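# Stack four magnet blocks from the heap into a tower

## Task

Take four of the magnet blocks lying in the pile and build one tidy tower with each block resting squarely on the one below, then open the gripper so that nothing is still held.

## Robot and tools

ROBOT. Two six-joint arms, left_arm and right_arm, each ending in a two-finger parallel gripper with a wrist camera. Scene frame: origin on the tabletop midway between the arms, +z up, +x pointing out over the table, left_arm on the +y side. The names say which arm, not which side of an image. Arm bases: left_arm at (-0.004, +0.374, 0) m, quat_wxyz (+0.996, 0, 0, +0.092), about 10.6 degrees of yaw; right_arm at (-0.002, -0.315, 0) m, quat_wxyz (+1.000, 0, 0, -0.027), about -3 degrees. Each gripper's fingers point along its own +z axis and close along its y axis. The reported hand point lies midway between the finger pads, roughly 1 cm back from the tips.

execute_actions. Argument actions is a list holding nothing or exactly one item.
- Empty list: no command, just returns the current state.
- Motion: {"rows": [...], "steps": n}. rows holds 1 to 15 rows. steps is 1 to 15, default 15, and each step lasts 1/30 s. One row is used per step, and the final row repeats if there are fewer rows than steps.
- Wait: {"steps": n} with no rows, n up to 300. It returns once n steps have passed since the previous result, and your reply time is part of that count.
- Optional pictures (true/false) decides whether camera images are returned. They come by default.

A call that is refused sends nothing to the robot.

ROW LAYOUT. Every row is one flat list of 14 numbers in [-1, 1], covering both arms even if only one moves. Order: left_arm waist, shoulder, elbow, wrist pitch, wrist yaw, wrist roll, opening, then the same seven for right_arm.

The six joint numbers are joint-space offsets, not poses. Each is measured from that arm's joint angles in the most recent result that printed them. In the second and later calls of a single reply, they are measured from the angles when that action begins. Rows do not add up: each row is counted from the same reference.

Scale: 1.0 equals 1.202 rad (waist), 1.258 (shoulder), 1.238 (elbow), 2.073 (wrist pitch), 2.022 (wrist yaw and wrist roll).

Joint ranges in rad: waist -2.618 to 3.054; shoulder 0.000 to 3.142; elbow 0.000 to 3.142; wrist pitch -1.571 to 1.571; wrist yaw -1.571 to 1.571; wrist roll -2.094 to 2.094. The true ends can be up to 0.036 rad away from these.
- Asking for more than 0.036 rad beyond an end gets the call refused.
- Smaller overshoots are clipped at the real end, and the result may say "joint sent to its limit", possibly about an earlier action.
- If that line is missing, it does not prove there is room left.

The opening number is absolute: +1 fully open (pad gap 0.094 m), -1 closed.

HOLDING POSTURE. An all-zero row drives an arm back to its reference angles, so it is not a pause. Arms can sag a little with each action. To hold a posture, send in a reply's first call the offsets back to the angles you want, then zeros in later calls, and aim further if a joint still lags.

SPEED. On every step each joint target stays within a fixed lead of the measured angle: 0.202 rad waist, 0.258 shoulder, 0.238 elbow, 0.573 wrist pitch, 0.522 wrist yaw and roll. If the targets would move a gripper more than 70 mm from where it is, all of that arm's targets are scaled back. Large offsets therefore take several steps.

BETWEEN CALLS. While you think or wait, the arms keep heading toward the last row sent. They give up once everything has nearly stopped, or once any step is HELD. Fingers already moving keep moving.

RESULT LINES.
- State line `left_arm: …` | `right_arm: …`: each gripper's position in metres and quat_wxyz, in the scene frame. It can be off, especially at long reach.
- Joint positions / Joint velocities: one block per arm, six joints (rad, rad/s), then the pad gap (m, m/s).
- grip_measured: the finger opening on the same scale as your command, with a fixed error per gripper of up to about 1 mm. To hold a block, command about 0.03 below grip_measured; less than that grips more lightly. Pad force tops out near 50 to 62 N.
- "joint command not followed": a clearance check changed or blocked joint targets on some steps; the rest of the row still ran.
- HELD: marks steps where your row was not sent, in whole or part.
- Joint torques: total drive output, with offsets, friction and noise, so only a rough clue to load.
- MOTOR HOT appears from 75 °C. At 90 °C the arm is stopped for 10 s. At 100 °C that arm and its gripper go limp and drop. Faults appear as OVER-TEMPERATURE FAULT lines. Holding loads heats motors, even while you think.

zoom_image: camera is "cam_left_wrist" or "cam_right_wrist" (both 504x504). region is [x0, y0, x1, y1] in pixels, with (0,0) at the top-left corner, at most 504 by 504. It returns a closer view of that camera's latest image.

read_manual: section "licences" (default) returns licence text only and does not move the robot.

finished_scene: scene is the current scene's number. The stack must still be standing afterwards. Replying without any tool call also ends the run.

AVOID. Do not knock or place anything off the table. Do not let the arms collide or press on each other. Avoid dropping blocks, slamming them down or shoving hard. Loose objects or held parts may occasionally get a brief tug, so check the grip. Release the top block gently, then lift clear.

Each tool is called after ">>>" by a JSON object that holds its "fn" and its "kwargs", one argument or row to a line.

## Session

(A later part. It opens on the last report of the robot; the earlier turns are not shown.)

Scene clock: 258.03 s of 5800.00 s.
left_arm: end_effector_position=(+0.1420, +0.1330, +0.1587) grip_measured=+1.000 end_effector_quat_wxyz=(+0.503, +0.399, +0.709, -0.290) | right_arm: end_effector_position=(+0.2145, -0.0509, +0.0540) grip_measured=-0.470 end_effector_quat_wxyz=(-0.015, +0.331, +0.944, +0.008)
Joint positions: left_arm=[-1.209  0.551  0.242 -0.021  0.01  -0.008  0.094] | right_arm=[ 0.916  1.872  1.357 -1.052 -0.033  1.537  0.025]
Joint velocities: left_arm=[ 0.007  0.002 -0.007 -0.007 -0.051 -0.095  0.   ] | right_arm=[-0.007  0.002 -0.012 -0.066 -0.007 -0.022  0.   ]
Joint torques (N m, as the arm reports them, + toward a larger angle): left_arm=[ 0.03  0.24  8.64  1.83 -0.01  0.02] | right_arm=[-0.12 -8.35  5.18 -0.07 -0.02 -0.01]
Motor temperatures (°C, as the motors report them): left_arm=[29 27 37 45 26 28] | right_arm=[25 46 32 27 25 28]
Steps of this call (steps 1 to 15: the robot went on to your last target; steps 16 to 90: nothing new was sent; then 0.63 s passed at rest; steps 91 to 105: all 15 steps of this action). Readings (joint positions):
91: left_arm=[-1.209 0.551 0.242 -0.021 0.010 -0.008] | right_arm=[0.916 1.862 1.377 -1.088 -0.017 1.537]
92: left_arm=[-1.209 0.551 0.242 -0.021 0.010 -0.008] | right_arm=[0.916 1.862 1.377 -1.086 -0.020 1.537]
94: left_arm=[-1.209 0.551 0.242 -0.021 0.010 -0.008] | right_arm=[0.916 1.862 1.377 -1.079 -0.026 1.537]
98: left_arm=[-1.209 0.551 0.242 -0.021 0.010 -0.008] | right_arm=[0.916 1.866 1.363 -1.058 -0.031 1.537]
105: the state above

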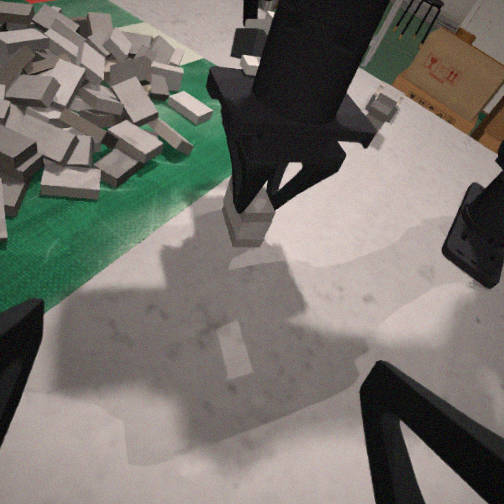

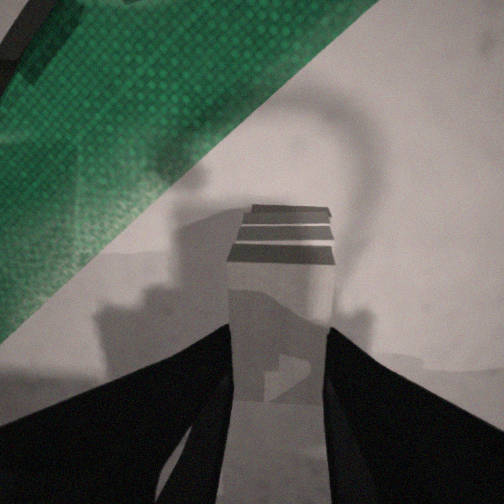

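>>> {"fn": "execute_actions", "kwargs": {
  "actions": [
    {"rows":[[0,0,0,0,0,0,1,0,0,0,0,0,0,-0.49],[0,0,0,0,0,0,1,0,0,0,0,0,0,-0.47],[0,0,0,0,0,0,1,0,0,0,0,0,0,-0.45],[0,0,0,0,0,0,1,0,0,0,0,0,0,-0.4],[0,0,0,0,0,0,1,0,0,0,0,0,0,-0.25],[0,0,0,0,0,0,1,0,0,0,0,0,0,-0.1],[0,0,0,0,0,0,1,0,0,0,0,0.01,0,-0.05],[0,0,0,0,0,0,1,0,0.003,-0.012,0.012,0.02,0.01,-0.05],[0,0,0,0,0,0,1,0,0.007,-0.023,0.021,0.02,0.01,-0.05],[0,0,0,0,0,0,1,0,0.011,-0.034,0.03,0.02,0.01,-0.05],[0,0,0,0,0,0,1,0,0.014,-0.045,0.039,0.02,0.01,-0.05],[0,0,0,0,0,0,1,0,0.017,-0.056,0.048,0.02,0.01,-0.05],[0,0,0,0,0,0,1,0,0.02,-0.067,0.057,0.02,0.01,-0.05],[0,0,0,0,0,0,1,0,0.023,-0.078,0.065,0.02,0.01,-0.05],[0,0,0,0,0,0,1,0,0.025,-0.087,0.065,0.02,0.01,-0.05]],"steps":15}
  ],
  "pictures": false
}}

>>> {"fn": "execute_actions", "kwargs": {
  "actions": [
    {"steps":14}
  ],
  "pictures": false
}}

>>> {"fn": "execute_actions", "kwargs": {
  "actions": [
    {"rows":[[0,0,0,0,0,0,1,0,0,0,0,0,0,-0.15],[0,0,0,0,0,0,1,0,0,0,0,0,0,-0.24],[0,0,0,0,0,0,1,0,0,0,0,0,0,-0.28],[0,0,0,0,0,0,1,0,0,0,0,0,0,-0.31],[0,0,0,0,0,0,1,0,0,0,0,0,0,-0.34],[0,0,0,0,0,0,1,0,0,0,0,0,0,-0.37],[0,0,0,0,0,0,1,0,0,0,0,0,0,-0.4],[0,0,0,0,0,0,1,0,0,0,0,0,0,-0.42],[0,0,0,0,0,0,1,0,0,0,0,0,0,-0.44],[0,0,0,0,0,0,1,0,0,0,0,0,0,-0.46],[0,0,0,0,0,0,1,0,0,0,0,0,0,-0.48],[0,0,0,0,0,0,1,0,0,0,0,0,0,-0.495]],"steps":15}
  ]
}}

>>> {"fn": "execute_actions", "kwargs": {
  "actions": [
    {"rows":[[0,0,0,0,0,0,1,0,0,0,0,0,0,-0.44],[0,0,0,0,0,0,1,0,0,0,0,0,0,-0.3],[0,0,0,0,0,0,1,0,0,0,0,0,0,-0.1],[0,0,0,0,0,0,1,0,0,0,0,0,0,0.1],[0,0,0,0,0,0,1,0,0,0,0,0,0,0.4],[0,0,0,0,0,0,1,0,-0.008,0.03,-0.02,0,0,0.4],[0,0,0,0,0,0,1,0,-0.016,0.05,-0.036,0,0,0.4],[0,0,0,0,0,0,1,0,-0.024,0.07,-0.052,0,0,0.4],[0,0,0,0,0,0,1,0,-0.03,0.09,-0.068,0,0,0.4],[0,0,0,0,0,0,1,0,-0.036,0.11,-0.084,0,0,0.4],[0,0,0,0,0,0,1,0,-0.042,0.13,-0.1,0,0,0.4],[0,0,0,0,0,0,1,0,-0.048,0.15,-0.115,0,0,0.4],[0,0,0,0,0,0,1,0,-0.054,0.17,-0.13,0,0,0.4],[0,0,0,0,0,0,1,0,-0.06,0.185,-0.14,0,0,0.4]],"steps":15}
  ],
  "pictures": false
}}

>>> {"fn": "execute_actions", "kwargs": {
  "actions": [
    {"steps":15}
  ]
}}

>>> {"fn": "zoom_image", "kwargs": {
  "camera": "cam_left_wrist",
  "region": [180,140,310,270]
}}

Scene clock: 273.77 s of 5800.00 s.
left_arm: end_effector_position=(+0.1420, +0.1330, +0.1587) grip_measured=+1.000 end_effector_quat_wxyz=(+0.503, +0.399, +0.709, -0.290) | right_arm: end_effector_position=(+0.2179, -0.0529, +0.0373) grip_measured=-0.052 end_effector_quat_wxyz=(-0.002, +0.336, +0.942, +0.011)
Joint positions: left_arm=[-1.209  0.551  0.242 -0.021  0.01  -0.008  0.094] | right_arm=[ 0.916  1.879  1.298 -0.97  -0.011  1.549  0.045]
Joint velocities: left_arm=[-0.007 -0.007 -0.007 -0.037  0.007  0.037  0.   ] | right_arm=[ 0.012  0.129 -0.398  0.344  0.022  0.022 -0.001]
Joint torques (N m, as the arm reports them, + toward a larger angle): left_arm=[ 0.    0.32  8.77  1.82  0.01 -0.01] | right_arm=[ 0.   -7.45  4.91 -0.11  0.1   0.06]
Motor temperatures (°C, as the motors report them): left_arm=[29 27 37 45 26 28] | right_arm=[25 44 32 27 25 28]
Steps of this call (steps 1 to 15: the robot went on to your last target; steps 16 to 90: nothing new was sent; then 12.23 s passed at rest; steps 91 to 105: all 15 steps of this action). Readings (joint positions):
91: left_arm=[-1.209 0.551 0.242 -0.021 0.010 -0.008] | right_arm=[0.916 1.872 1.357 -1.052 -0.033 1.537]
92: left_arm=[-1.209 0.551 0.242 -0.021 0.010 -0.008] | right_arm=[0.916 1.872 1.357 -1.052 -0.033 1.537]
94: left_arm=[-1.209 0.551 0.242 -0.021 0.010 -0.008] | right_arm=[0.916 1.872 1.357 -1.052 -0.034 1.537]
98: left_arm=[-1.209 0.551 0.242 -0.021 0.010 -0.008] | right_arm=[0.916 1.872 1.357 -1.051 -0.029 1.540]
105: the state above

Scene clock: 274.23 s of 5800.00 s.
left_arm: end_effector_position=(+0.1420, +0.1330, +0.1587) grip_measured=+1.000 end_effector_quat_wxyz=(+0.503, +0.399, +0.709, -0.290) | right_arm: end_effector_position=(+0.2161, -0.0560, +0.0226) grip_measured=-0.052 end_effector_quat_wxyz=(-0.003, +0.338, +0.941, +0.003)
Joint positions: left_arm=[-1.209  0.551  0.242 -0.021  0.01  -0.008  0.094] | right_arm=[ 0.916  1.901  1.264 -0.93  -0.008  1.552  0.045]
Joint velocities: left_arm=[ 0.027 -0.017 -0.002 -0.022  0.007 -0.051  0.   ] | right_arm=[-0.002  0.007 -0.002  0.051 -0.051  0.066  0.   ]
Joint torques (N m, as the arm reports them, + toward a larger angle): left_arm=[-0.12  0.27  8.55  1.83  0.    0.02] | right_arm=[ 0.   -8.45  5.51 -0.07  0.08  0.07]
Motor temperatures (°C, as the motors report them): left_arm=[29 27 37 45 26 28] | right_arm=[25 44 32 27 25 28]
Steps of this call (steps 1 to 14: the robot went on to your last target). Readings (joint positions):
1: left_arm=[-1.209 0.551 0.242 -0.021 0.010 -0.008] | right_arm=[0.916 1.885 1.286 -0.961 -0.011 1.550]
2: left_arm=[-1.209 0.551 0.242 -0.021 0.010 -0.008] | right_arm=[0.916 1.890 1.276 -0.956 -0.010 1.550]
4: left_arm=[-1.209 0.551 0.242 -0.021 0.010 -0.008] | right_arm=[0.916 1.899 1.266 -0.950 -0.010 1.551]
8: left_arm=[-1.209 0.551 0.242 -0.021 0.010 -0.008] | right_arm=[0.916 1.901 1.264 -0.938 -0.008 1.551]
14: the state above

Scene clock: 274.73 s of 5800.00 s.
left_arm: end_effector_position=(+0.1420, +0.1330, +0.1587) grip_measured=+1.000 end_effector_quat_wxyz=(+0.503, +0.399, +0.709, -0.290) | right_arm: end_effector_position=(+0.2167, -0.0548, +0.0226) grip_measured=-0.455 end_effector_quat_wxyz=(-0.003, +0.338, +0.941, +0.006)
Joint positions: left_arm=[-1.209  0.551  0.242 -0.021  0.01  -0.008  0.094] | right_arm=[ 0.916  1.901  1.264 -0.925 -0.01   1.552  0.026]
Joint velocities: left_arm=[-0.002  0.002 -0.002 -0.007 -0.081 -0.022  0.   ] | right_arm=[-0.012 -0.002 -0.017  0.051 -0.125 -0.007  0.   ]
Joint torques (N m, as the arm reports them, + toward a larger angle): left_arm=[-0.01  0.21  8.59  1.81 -0.01  0.01] | right_arm=[-0.01 -8.77  6.66 -0.21 -0.01 -0.02]
Motor temperatures (°C, as the motors report them): left_arm=[29 27 37 45 26 28] | right_arm=[25 44 32 27 25 28]
Steps of this call (steps 1 to 15: all 15 steps of this action). Readings (joint positions):
1: left_arm=[-1.209 0.551 0.242 -0.021 0.010 -0.008] | right_arm=[0.916 1.901 1.264 -0.930 -0.008 1.552]
2: left_arm=[-1.209 0.551 0.242 -0.021 0.010 -0.008] | right_arm=[0.916 1.901 1.264 -0.930 -0.009 1.552]
4: left_arm=[-1.209 0.551 0.242 -0.021 0.010 -0.008] | right_arm=[0.916 1.901 1.264 -0.930 -0.009 1.552]
8: left_arm=[-1.209 0.551 0.242 -0.021 0.010 -0.008] | right_arm=[0.916 1.901 1.264 -0.927 -0.010 1.552]
15: the state above

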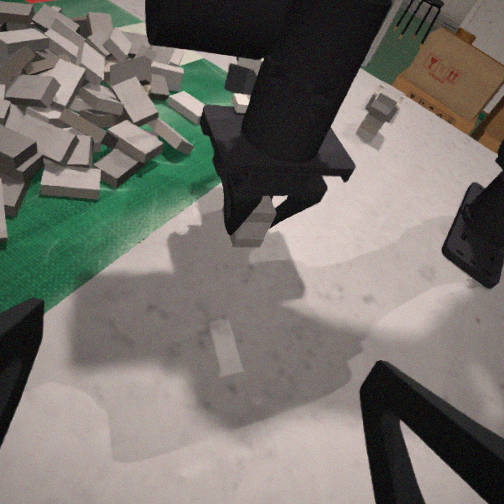

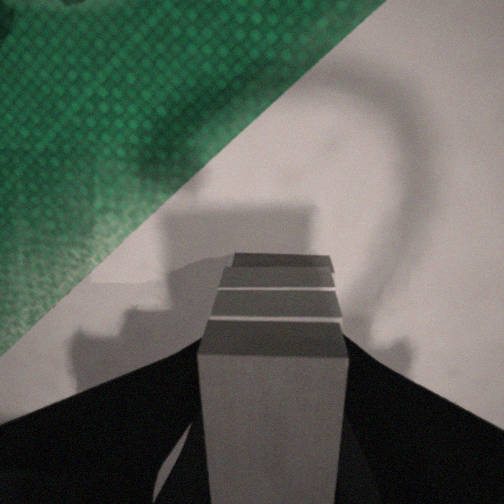

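Scene clock: 275.23 s of 5800.00 s.
left_arm: end_effector_position=(+0.1420, +0.1330, +0.1587) grip_measured=+1.000 end_effector_quat_wxyz=(+0.503, +0.399, +0.709, -0.290) | right_arm: end_effector_position=(+0.2263, -0.0427, +0.0813) grip_measured=+0.398 end_effector_quat_wxyz=(+0.003, +0.337, +0.941, +0.027)
Joint positions: left_arm=[-1.209  0.551  0.242 -0.021  0.01  -0.008  0.094] | right_arm=[ 0.916  1.855  1.445 -1.107 -0.013  1.552  0.066]
Joint velocities: left_arm=[ 0.002  0.012 -0.007 -0.095 -0.022 -0.007  0.   ] | right_arm=[ 0.012 -0.369  0.569 -0.462  0.051 -0.022 -0.001]
Joint torques (N m, as the arm reports them, + toward a larger angle): left_arm=[0.   0.36 8.59 1.83 0.01 0.01] | right_arm=[ 0.   -9.51  8.19 -0.53  0.01 -0.02]
Motor temperatures (°C, as the motors report them): left_arm=[29 27 37 45 26 28] | right_arm=[25 44 32 27 25 28]
Steps of this call (steps 1 to 15: all 15 steps of this action). Readings (joint positions):
1: left_arm=[-1.209 0.551 0.242 -0.021 0.010 -0.008] | right_arm=[0.916 1.901 1.264 -0.925 -0.010 1.552]
2: left_arm=[-1.209 0.551 0.242 -0.021 0.010 -0.008] | right_arm=[0.916 1.901 1.264 -0.925 -0.010 1.552]
4: left_arm=[-1.209 0.551 0.242 -0.021 0.010 -0.008] | right_arm=[0.916 1.901 1.264 -0.925 -0.011 1.552]
8: left_arm=[-1.209 0.551 0.242 -0.021 0.010 -0.008] | right_arm=[0.916 1.901 1.279 -0.953 -0.012 1.552]
15: the state above

Scene clock: 275.73 s of 5800.00 s.
left_arm: end_effector_position=(+0.1420, +0.1330, +0.1587) grip_measured=+1.000 end_effector_quat_wxyz=(+0.503, +0.399, +0.709, -0.290) | right_arm: end_effector_position=(+0.2194, -0.0507, +0.0989) grip_measured=+0.398 end_effector_quat_wxyz=(-0.000, +0.338, +0.941, +0.018)
Joint positions: left_arm=[-1.209  0.551  0.242 -0.021  0.01  -0.008  0.094] | right_arm=[ 0.916  1.824  1.477 -1.19  -0.013  1.552  0.066]
Joint velocities: left_arm=[ 0.002 -0.002 -0.012  0.007 -0.051  0.051  0.   ] | right_arm=[-0.007 -0.002  0.002 -0.007 -0.051  0.051 -0.   ]
Joint torques (N m, as the arm reports them, + toward a larger angle): left_arm=[-0.04  0.29  8.57  1.82 -0.01 -0.03] | right_arm=[-0.02 -8.46  8.76 -0.45  0.01 -0.01]
Motor temperatures (°C, as the motors report them): left_arm=[29 27 37 45 26 28] | right_arm=[25 44 32 27 25 28]
Steps of this call (steps 1 to 15: the robot went on to your last target). Readings (joint positions):
1: left_arm=[-1.209 0.551 0.242 -0.021 0.010 -0.008] | right_arm=[0.916 1.843 1.460 -1.120 -0.013 1.552]
2: left_arm=[-1.209 0.551 0.242 -0.021 0.010 -0.008] | right_arm=[0.916 1.833 1.470 -1.131 -0.013 1.552]
4: left_arm=[-1.209 0.551 0.242 -0.021 0.010 -0.008] | right_arm=[0.916 1.824 1.477 -1.149 -0.013 1.552]
8: left_arm=[-1.209 0.551 0.242 -0.021 0.010 -0.008] | right_arm=[0.916 1.824 1.477 -1.176 -0.013 1.552]
15: the state above

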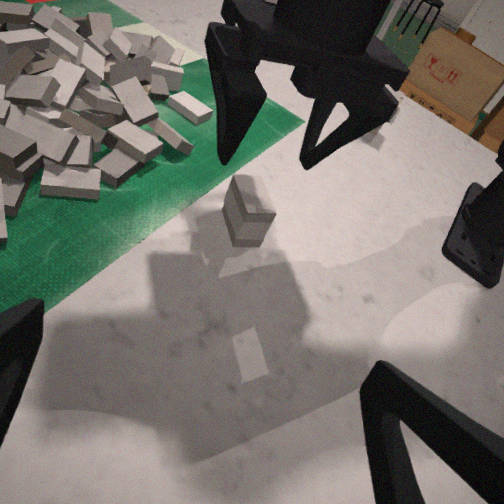

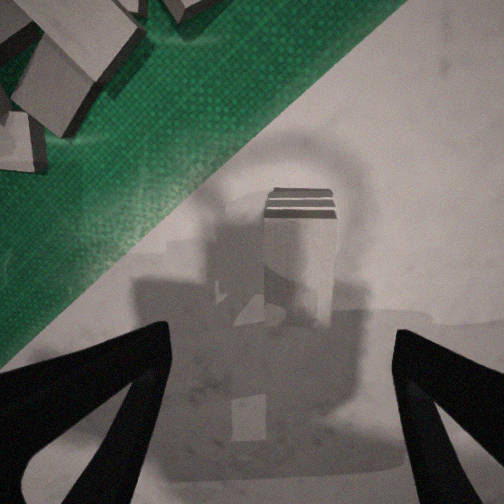

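Region (180, 140, 310, 270) of cam_left_wrist's 504x504 image, scaled by 3.877, with more detail than that image has.

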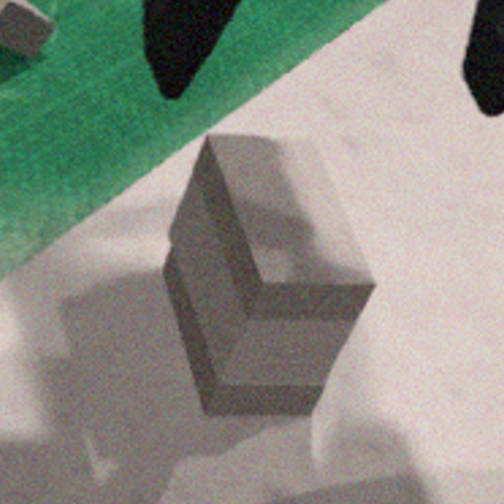

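>>> {"fn": "execute_actions", "kwargs": {
  "actions": [
    {"rows":[[0,0,0,0,0,0,1,0,0,0,0,0,-0.07,0.4],[0,0,0,0,0,0,1,0,0,0,0,0,-0.14,0.4],[0,0,0,0,0,0,1,0,0,0,0,0,-0.21,0.4],[0,0,0,0,0,0,1,0,0,0,0,0,-0.28,0.4],[0,0,0,0,0,0,1,0,0,0,0,0,-0.35,0.4],[0,0,0,0,0,0,1,0,0,0,0,0,-0.42,0.4],[0,0,0,0,0,0,1,0,0,0,0,0,-0.49,0.4],[0,0,0,0,0,0,1,0,0,0,0,0,-0.56,0.4],[0,0,0,0,0,0,1,0,0,0,0,0,-0.63,0.4],[0,0,0,0,0,0,1,0,0,0,0,0.013,-0.7,0.4],[0,0,0,0,0,0,1,0,0,0,0,0.013,-0.78,0.4]],"steps":15}
  ],
  "pictures": false
}}

>>> {"fn": "execute_actions", "kwargs": {
  "actions": [
    {"steps":18}
  ],
  "pictures": false
}}

>>> {"fn": "execute_actions", "kwargs": {
  "actions": [
    {"rows":[[0,0,0,0,0,0,1,0,0.004,-0.012,0.012,0,0,0.4],[0,0,0,0,0,0,1,0,0.008,-0.024,0.022,0,0,0.4],[0,0,0,0,0,0,1,0,0.012,-0.037,0.032,0,0,0.4],[0,0,0,0,0,0,1,0,0.016,-0.05,0.042,0,0,0.4],[0,0,0,0,0,0,1,0,0.02,-0.063,0.052,0,0,0.4],[0,0,0,0,0,0,1,0,0.025,-0.076,0.062,0,0,0.4],[0,0,0,0,0,0,1,0,0.03,-0.089,0.072,0,0,0.4],[0,0,0,0,0,0,1,0,0.035,-0.102,0.082,0,0,0.4],[0,0,0,0,0,0,1,0,0.04,-0.115,0.092,0,0,0.4],[0,0,0,0,0,0,1,0,0.044,-0.128,0.102,0,0,0.4],[0,0,0,0,0,0,1,0,0.048,-0.14,0.112,0,0,0.4],[0,0,0,0,0,0,1,0,0.052,-0.152,0.122,0,0,0.4],[0,0,0,0,0,0,1,0,0.056,-0.164,0.132,0,0,0.4],[0,0,0,0,0,0,1,0,0.059,-0.174,0.136,0,0,0.4],[0,0,0,0,0,0,1,0,0.061,-0.182,0.136,0,0,0.4]],"steps":15}
  ],
  "pictures": false
}}

>>> {"fn": "execute_actions", "kwargs": {
  "actions": [
    {"steps":15}
  ]
}}

Scene clock: 286.33 s of 5800.00 s.
left_arm: end_effector_position=(+0.1420, +0.1330, +0.1587) grip_measured=+1.000 end_effector_quat_wxyz=(+0.503, +0.399, +0.709, -0.290) | right_arm: end_effector_position=(+0.2206, -0.0525, +0.0989) grip_measured=+0.398 end_effector_quat_wxyz=(+0.013, -0.289, +0.957, +0.009)
Joint positions: left_arm=[-1.209  0.551  0.242 -0.021  0.01  -0.008  0.094] | right_arm=[ 0.916  1.824  1.477 -1.192 -0.002  0.277  0.066]
Joint velocities: left_arm=[-0.007  0.002  0.002  0.007  0.007 -0.022  0.   ] | right_arm=[ 0.002 -0.012  0.027  0.037  0.081 -1.956  0.   ]
Joint torques (N m, as the arm reports them, + toward a larger angle): left_arm=[-0.03  0.36  8.73  1.83 -0.02  0.01] | right_arm=[-0.02 -8.51  7.16 -0.12  0.1  -0.03]
Motor temperatures (°C, as the motors report them): left_arm=[29 27 37 45 26 28] | right_arm=[25 44 33 27 25 28]
Steps of this call (steps 1 to 15: the robot went on to your last target; steps 16 to 90: nothing new was sent; then 7.10 s passed at rest; steps 91 to 105: all 15 steps of this action). Readings (joint positions):
91: left_arm=[-1.209 0.551 0.242 -0.021 0.010 -0.008] | right_arm=[0.916 1.824 1.477 -1.192 -0.013 1.530]
92: left_arm=[-1.209 0.551 0.242 -0.021 0.010 -0.008] | right_arm=[0.916 1.824 1.477 -1.192 -0.014 1.484]
94: left_arm=[-1.209 0.551 0.242 -0.021 0.010 -0.008] | right_arm=[0.916 1.824 1.477 -1.192 -0.014 1.338]
98: left_arm=[-1.209 0.551 0.242 -0.021 0.010 -0.008] | right_arm=[0.916 1.824 1.477 -1.192 -0.014 0.945]
105: the state above

Scene clock: 286.93 s of 5800.00 s.
left_arm: end_effector_position=(+0.1420, +0.1330, +0.1587) grip_measured=+1.000 end_effector_quat_wxyz=(+0.503, +0.399, +0.709, -0.290) | right_arm: end_effector_position=(+0.2217, -0.0534, +0.0989) grip_measured=+0.398 end_effector_quat_wxyz=(+0.016, -0.425, +0.905, +0.004)
Joint positions: left_arm=[-1.209  0.551  0.242 -0.021  0.01  -0.008  0.094] | right_arm=[ 0.916  1.824  1.477 -1.192  0.006 -0.015  0.066]
Joint velocities: left_arm=[-0.002  0.002 -0.012 -0.022 -0.037 -0.007  0.   ] | right_arm=[-0.012 -0.002  0.002 -0.007  0.051 -0.051 -0.   ]
Joint torques (N m, as the arm reports them, + toward a larger angle): left_arm=[-0.14  0.32  8.58  1.81 -0.01 -0.01] | right_arm=[-0.01 -8.51  7.17 -0.1   0.04 -0.09]
Motor temperatures (°C, as the motors report them): left_arm=[29 27 37 45 26 28] | right_arm=[25 44 33 27 25 28]
Steps of this call (steps 1 to 18: the robot went on to your last target). Readings (joint positions):
1: left_arm=[-1.209 0.551 0.242 -0.021 0.010 -0.008] | right_arm=[0.916 1.824 1.477 -1.192 -0.001 0.217]
2: left_arm=[-1.209 0.551 0.242 -0.021 0.010 -0.008] | right_arm=[0.916 1.824 1.477 -1.192 0.000 0.170]
4: left_arm=[-1.209 0.551 0.242 -0.021 0.010 -0.008] | right_arm=[0.916 1.824 1.477 -1.192 0.002 0.101]
8: left_arm=[-1.209 0.551 0.242 -0.021 0.010 -0.008] | right_arm=[0.916 1.824 1.477 -1.192 0.004 0.029]
18: the state above

Scene clock: 287.43 s of 5800.00 s.
left_arm: end_effector_position=(+0.1420, +0.1330, +0.1587) grip_measured=+1.000 end_effector_quat_wxyz=(+0.503, +0.399, +0.709, -0.290) | right_arm: end_effector_position=(+0.2150, -0.0612, +0.0311) grip_measured=+0.398 end_effector_quat_wxyz=(-0.007, -0.425, +0.905, -0.007)
Joint positions: left_arm=[-1.209  0.551  0.242 -0.021  0.01  -0.008  0.094] | right_arm=[ 0.916  1.891  1.287 -0.985  0.006 -0.015  0.066]
Joint velocities: left_arm=[ 0.022  0.007  0.012 -0.007 -0.037 -0.007  0.   ] | right_arm=[-0.022  0.149 -0.374  0.388 -0.022 -0.022 -0.001]
Joint torques (N m, as the arm reports them, + toward a larger angle): left_arm=[-0.06  0.4   8.7   1.84  0.01 -0.02] | right_arm=[ 0.   -8.58  5.63 -0.01 -0.01 -0.01]
Motor temperatures (°C, as the motors report them): left_arm=[29 27 37 45 26 28] | right_arm=[25 44 33 27 25 28]
Steps of this call (steps 1 to 15: all 15 steps of this action). Readings (joint positions):
1: left_arm=[-1.209 0.551 0.242 -0.021 0.010 -0.008] | right_arm=[0.916 1.824 1.477 -1.192 0.006 -0.015]
2: left_arm=[-1.209 0.551 0.242 -0.021 0.010 -0.008] | right_arm=[0.916 1.824 1.477 -1.189 0.006 -0.015]
4: left_arm=[-1.209 0.551 0.242 -0.021 0.010 -0.008] | right_arm=[0.916 1.824 1.465 -1.167 0.006 -0.015]
8: left_arm=[-1.209 0.551 0.242 -0.021 0.010 -0.008] | right_arm=[0.916 1.837 1.405 -1.106 0.006 -0.015]
15: the state above

Scene clock: 287.93 s of 5800.00 s.
left_arm: end_effector_position=(+0.1420, +0.1330, +0.1587) grip_measured=+1.000 end_effector_quat_wxyz=(+0.503, +0.399, +0.709, -0.290) | right_arm: end_effector_position=(+0.2181, -0.0577, +0.0228) grip_measured=+0.398 end_effector_quat_wxyz=(+0.003, -0.425, +0.905, -0.002)
Joint positions: left_arm=[-1.209  0.551  0.242 -0.021  0.01  -0.008  0.094] | right_arm=[ 0.916  1.9    1.265 -0.931  0.006 -0.015  0.066]
Joint velocities: left_arm=[ 0.012 -0.017 -0.017 -0.051 -0.022  0.022  0.   ] | right_arm=[-0.002  0.007  0.012  0.007  0.037 -0.022  0.   ]
Joint torques (N m, as the arm reports them, + toward a larger angle): left_arm=[-0.1   0.28  8.75  1.8   0.    0.  ] | right_arm=[-0.01 -8.74  5.43  0.02 -0.02 -0.01]
Motor temperatures (°C, as the motors report them): left_arm=[29 27 37 45 26 28] | right_arm=[25 44 33 27 25 28]
Steps of this call (steps 1 to 15: the robot went on to your last target). Readings (joint positions):
1: left_arm=[-1.209 0.551 0.242 -0.021 0.010 -0.008] | right_arm=[0.916 1.895 1.277 -0.975 0.006 -0.015]
2: left_arm=[-1.209 0.551 0.242 -0.021 0.010 -0.008] | right_arm=[0.916 1.898 1.269 -0.968 0.006 -0.015]
4: left_arm=[-1.209 0.551 0.242 -0.021 0.010 -0.008] | right_arm=[0.916 1.900 1.265 -0.959 0.006 -0.015]
8: left_arm=[-1.209 0.551 0.242 -0.021 0.010 -0.008] | right_arm=[0.916 1.900 1.265 -0.940 0.006 -0.015]
15: the state above

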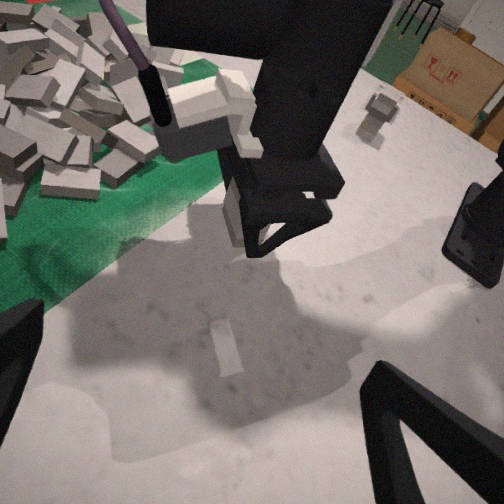

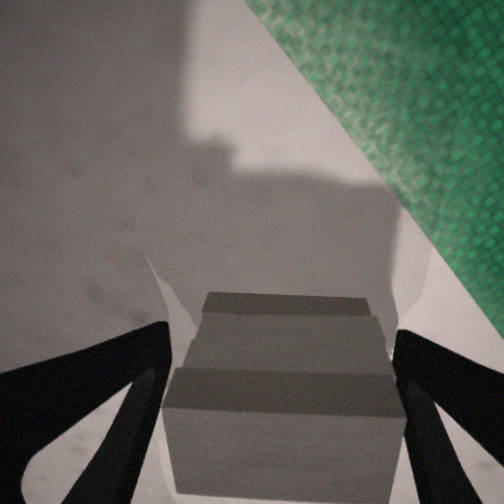

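>>> {"fn": "execute_actions", "kwargs": {
  "actions": []
}}

Scene clock: 293.67 s of 5800.00 s.
left_arm: end_effector_position=(+0.1420, +0.1330, +0.1587) grip_measured=+1.000 end_effector_quat_wxyz=(+0.503, +0.399, +0.709, -0.290) | right_arm: end_effector_position=(+0.2184, -0.0573, +0.0228) grip_measured=+0.398 end_effector_quat_wxyz=(+0.004, -0.425, +0.905, -0.002)
Joint positions: left_arm=[-1.209  0.551  0.242 -0.021  0.01  -0.008  0.094] | right_arm=[ 0.916  1.9    1.265 -0.929  0.006 -0.015  0.066]
Joint velocities: left_arm=[ 0.007 -0.002 -0.002  0.095 -0.11  -0.051  0.   ] | right_arm=[-0.002  0.007  0.007  0.007  0.095  0.037 -0.001]
Joint torques (N m, as the arm reports them, + toward a larger angle): left_arm=[-0.03  0.29  8.72  1.84 -0.01  0.  ] | right_arm=[-0.01 -8.73  5.52  0.   -0.02 -0.01]
Motor temperatures (°C, as the motors report them): left_arm=[29 27 37 46 26 28] | right_arm=[25 44 32 27 25 28]
Steps of this call (steps 1 to 15: the robot went on to your last target; steps 16 to 90: nothing new was sent; then 2.73 s passed at rest). Readings (joint positions):
1: left_arm=[-1.209 0.551 0.242 -0.021 0.010 -0.008] | right_arm=[0.916 1.900 1.265 -0.931 0.006 -0.015]
2: left_arm=[-1.209 0.551 0.242 -0.021 0.010 -0.008] | right_arm=[0.916 1.900 1.265 -0.930 0.006 -0.015]
4: left_arm=[-1.209 0.551 0.242 -0.021 0.010 -0.008] | right_arm=[0.916 1.900 1.265 -0.930 0.006 -0.015]
8: left_arm=[-1.209 0.551 0.242 -0.021 0.010 -0.008] | right_arm=[0.916 1.900 1.265 -0.930 0.006 -0.015]
90: the state above
All arms were judged still, so your last target was given up. Only a new action makes them travel on or press farther. Fingers that are still opening or closing keep moving.

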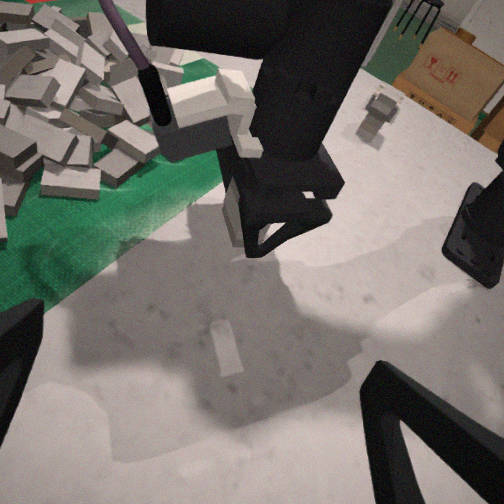

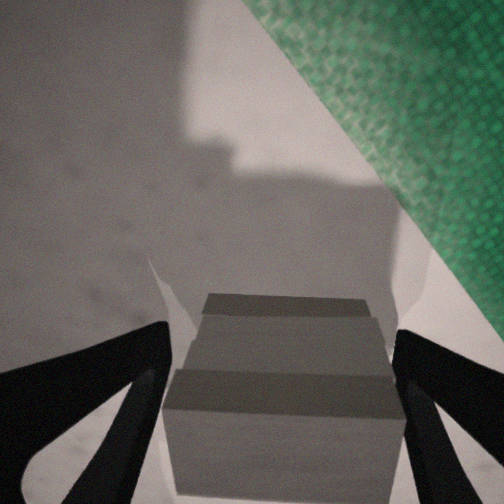

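>>> {"fn": "execute_actions", "kwargs": {
  "actions": [
    {"rows":[[0,0,0,0,0,0,1,0,0,0,0,0,0,0.3],[0,0,0,0,0,0,1,0,0,0,0,0,0,0.2],[0,0,0,0,0,0,1,0,0,0,0,0,0,0.14],[0,0,0,0,0,0,1,0,0,0,0,0,0,0.1],[0,0,0,0,0,0,1,0,0,0,0,0,0,0.07],[0,0,0,0,0,0,1,0,0,0,0,0,0,0.04],[0,0,0,0,0,0,1,0,0,0,0,0,0,0.01],[0,0,0,0,0,0,1,0,0,0,0,0,0,-0.02],[0,0,0,0,0,0,1,0,0,0,0,0,0,-0.04],[0,0,0,0,0,0,1,0,0,0,0,0,0,-0.06],[0,0,0,0,0,0,1,0,0,0,0,0,0,-0.08],[0,0,0,0,0,0,1,0,0,0,0,0,0,-0.09]],"steps":15}
  ]
}}

>>> {"fn": "execute_actions", "kwargs": {
  "actions": [
    {"rows":[[0,0,0,0,0,0,1,0,0,0,0,0,0,-0.05],[0,0,0,0,0,0,1,0,0,0,0,0,0,0.1],[0,0,0,0,0,0,1,0,0,0,0,0,0,0.3],[0,0,0,0,0,0,1,0,0,0,0,0,0,0.5],[0,0,0,0,0,0,1,0,0,0,0,0,0,0.5],[0,0,0,0,0,0,1,0,0,0,0,0,0,0.5],[0,0,0,0,0,0,1,0,-0.008,0.03,-0.02,0,0,0.5],[0,0,0,0,0,0,1,0,-0.016,0.05,-0.036,0,0,0.5],[0,0,0,0,0,0,1,0,-0.024,0.07,-0.052,0,0,0.5],[0,0,0,0,0,0,1,0,-0.03,0.09,-0.068,0,0,0.5],[0,0,0,0,0,0,1,0,-0.036,0.11,-0.084,0,0,0.5],[0,0,0,0,0,0,1,0,-0.042,0.13,-0.1,0,0,0.5],[0,0,0,0,0,0,1,0,-0.048,0.15,-0.115,0,0,0.5],[0,0,0,0,0,0,1,0,-0.054,0.17,-0.13,0,0,0.5],[0,0,0,0,0,0,1,0,-0.06,0.185,-0.14,0,0,0.5]],"steps":15}
  ],
  "pictures": false
}}

>>> {"fn": "execute_actions", "kwargs": {
  "actions": [
    {"steps":15}
  ]
}}

>>> {"fn": "zoom_image", "kwargs": {
  "camera": "cam_left_wrist",
  "region": [180,140,310,270]
}}

Scene clock: 302.40 s of 5800.00 s.
left_arm: end_effector_position=(+0.1420, +0.1330, +0.1587) grip_measured=+1.000 end_effector_quat_wxyz=(+0.503, +0.399, +0.709, -0.290) | right_arm: end_effector_position=(+0.2193, -0.0581, +0.0228) grip_measured=-0.054 end_effector_quat_wxyz=(+0.005, -0.425, +0.905, -0.005)
Joint positions: left_arm=[-1.209  0.551  0.242 -0.021  0.01  -0.008  0.094] | right_arm=[ 0.916  1.9    1.265 -0.929  0.013 -0.015  0.044]
Joint velocities: left_arm=[-0.002  0.002 -0.007 -0.007  0.007  0.007  0.   ] | right_arm=[ 0.002  0.002  0.017 -0.007 -0.007  0.007 -0.   ]
Joint torques (N m, as the arm reports them, + toward a larger angle): left_arm=[-0.08  0.27  8.75  1.82  0.    0.01] | right_arm=[-0.01 -8.76  6.64 -0.18 -0.08 -0.02]
Motor temperatures (°C, as the motors report them): left_arm=[29 27 37 46 26 28] | right_arm=[25 44 32 27 25 28]
Steps of this call (steps 1 to 90: nothing new was sent; then 5.23 s passed at rest; steps 91 to 105: all 15 steps of this action). Readings (joint positions):
91: left_arm=[-1.209 0.551 0.242 -0.021 0.010 -0.008] | right_arm=[0.916 1.900 1.265 -0.929 0.006 -0.015]
92: left_arm=[-1.209 0.551 0.242 -0.021 0.010 -0.008] | right_arm=[0.916 1.900 1.265 -0.929 0.006 -0.015]
94: left_arm=[-1.209 0.551 0.242 -0.021 0.010 -0.008] | right_arm=[0.916 1.900 1.265 -0.929 0.006 -0.015]
98: left_arm=[-1.209 0.551 0.242 -0.021 0.010 -0.008] | right_arm=[0.916 1.900 1.265 -0.929 0.012 -0.015]
105: the state above

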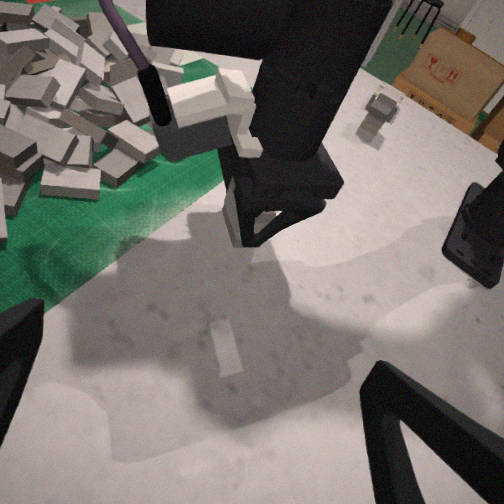

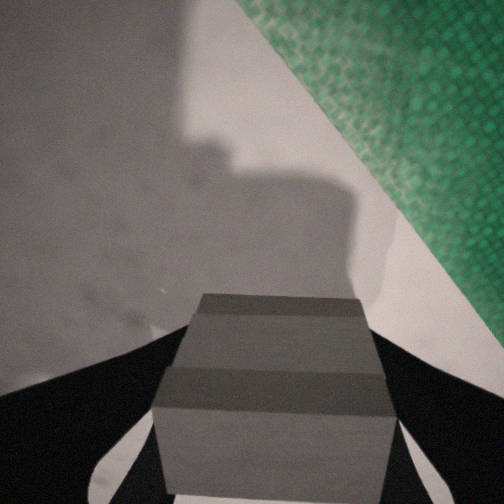

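Scene clock: 302.90 s of 5800.00 s.
left_arm: end_effector_position=(+0.1420, +0.1330, +0.1587) grip_measured=+1.000 end_effector_quat_wxyz=(+0.503, +0.399, +0.709, -0.290) | right_arm: end_effector_position=(+0.2259, -0.0503, +0.0708) grip_measured=+0.498 end_effector_quat_wxyz=(+0.013, -0.425, +0.905, -0.001)
Joint positions: left_arm=[-1.209  0.551  0.242 -0.021  0.01  -0.008  0.094] | right_arm=[ 0.916  1.868  1.421 -1.101  0.013 -0.015  0.07 ]
Joint velocities: left_arm=[ 0.007 -0.012 -0.002 -0.037  0.051 -0.007  0.   ] | right_arm=[-0.012 -0.33   0.759 -0.652 -0.007  0.022 -0.   ]
Joint torques (N m, as the arm reports them, + toward a larger angle): left_arm=[-0.11  0.42  8.71  1.86  0.    0.  ] | right_arm=[ -0.04 -10.76   9.49  -0.32   0.    -0.01]
Motor temperatures (°C, as the motors report them): left_arm=[29 27 37 46 26 28] | right_arm=[25 44 32 27 25 28]
Steps of this call (steps 1 to 15: all 15 steps of this action). Readings (joint positions):
1: left_arm=[-1.209 0.551 0.242 -0.021 0.010 -0.008] | right_arm=[0.916 1.900 1.265 -0.929 0.013 -0.015]
2: left_arm=[-1.209 0.551 0.242 -0.021 0.010 -0.008] | right_arm=[0.916 1.900 1.265 -0.929 0.013 -0.015]
4: left_arm=[-1.209 0.551 0.242 -0.021 0.010 -0.008] | right_arm=[0.916 1.900 1.265 -0.929 0.013 -0.015]
8: left_arm=[-1.209 0.551 0.242 -0.021 0.010 -0.008] | right_arm=[0.916 1.900 1.269 -0.943 0.013 -0.015]
15: the state above

Scene clock: 303.40 s of 5800.00 s.
left_arm: end_effector_position=(+0.1420, +0.1330, +0.1587) grip_measured=+1.000 end_effector_quat_wxyz=(+0.503, +0.399, +0.709, -0.290) | right_arm: end_effector_position=(+0.2212, -0.0559, +0.0987) grip_measured=+0.498 end_effector_quat_wxyz=(+0.013, -0.425, +0.905, -0.001)
Joint positions: left_arm=[-1.209  0.551  0.242 -0.021  0.01  -0.008  0.094] | right_arm=[ 0.916  1.824  1.476 -1.2    0.013 -0.015  0.07 ]
Joint velocities: left_arm=[ 0.007 -0.002 -0.002  0.022  0.037  0.007  0.   ] | right_arm=[ 0.017 -0.002  0.002 -0.095 -0.037  0.007 -0.   ]
Joint torques (N m, as the arm reports them, + toward a larger angle): left_arm=[-0.06  0.3   8.64  1.83  0.    0.  ] | right_arm=[-0.01 -8.48  8.43 -0.28  0.   -0.01]
Motor temperatures (°C, as the motors report them): left_arm=[29 27 38 46 26 28] | right_arm=[25 44 32 27 25 28]
Steps of this call (steps 1 to 15: the robot went on to your last target). Readings (joint positions):
1: left_arm=[-1.209 0.551 0.242 -0.021 0.010 -0.008] | right_arm=[0.916 1.856 1.443 -1.119 0.013 -0.015]
2: left_arm=[-1.209 0.551 0.242 -0.021 0.010 -0.008] | right_arm=[0.916 1.845 1.459 -1.132 0.013 -0.015]
4: left_arm=[-1.209 0.551 0.242 -0.021 0.010 -0.008] | right_arm=[0.916 1.828 1.475 -1.152 0.013 -0.015]
8: left_arm=[-1.209 0.551 0.242 -0.021 0.010 -0.008] | right_arm=[0.916 1.824 1.476 -1.183 0.013 -0.015]
15: the state above

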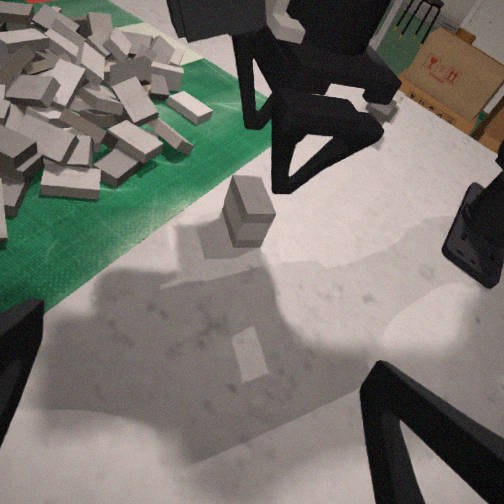

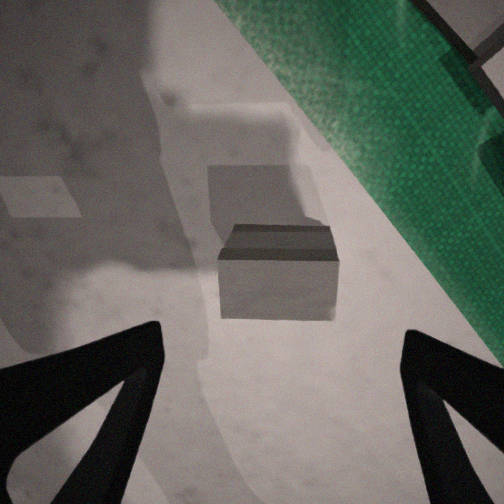

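Region (180, 140, 310, 270) of cam_left_wrist's 504x504 image, scaled by 3.877, with more detail than that image has.

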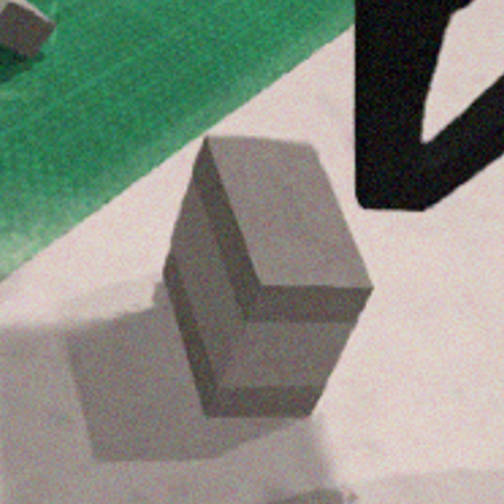

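>>> {"fn": "finished_scene", "kwargs": {
  "scene": 2
}}

The scene is finished: the task was done.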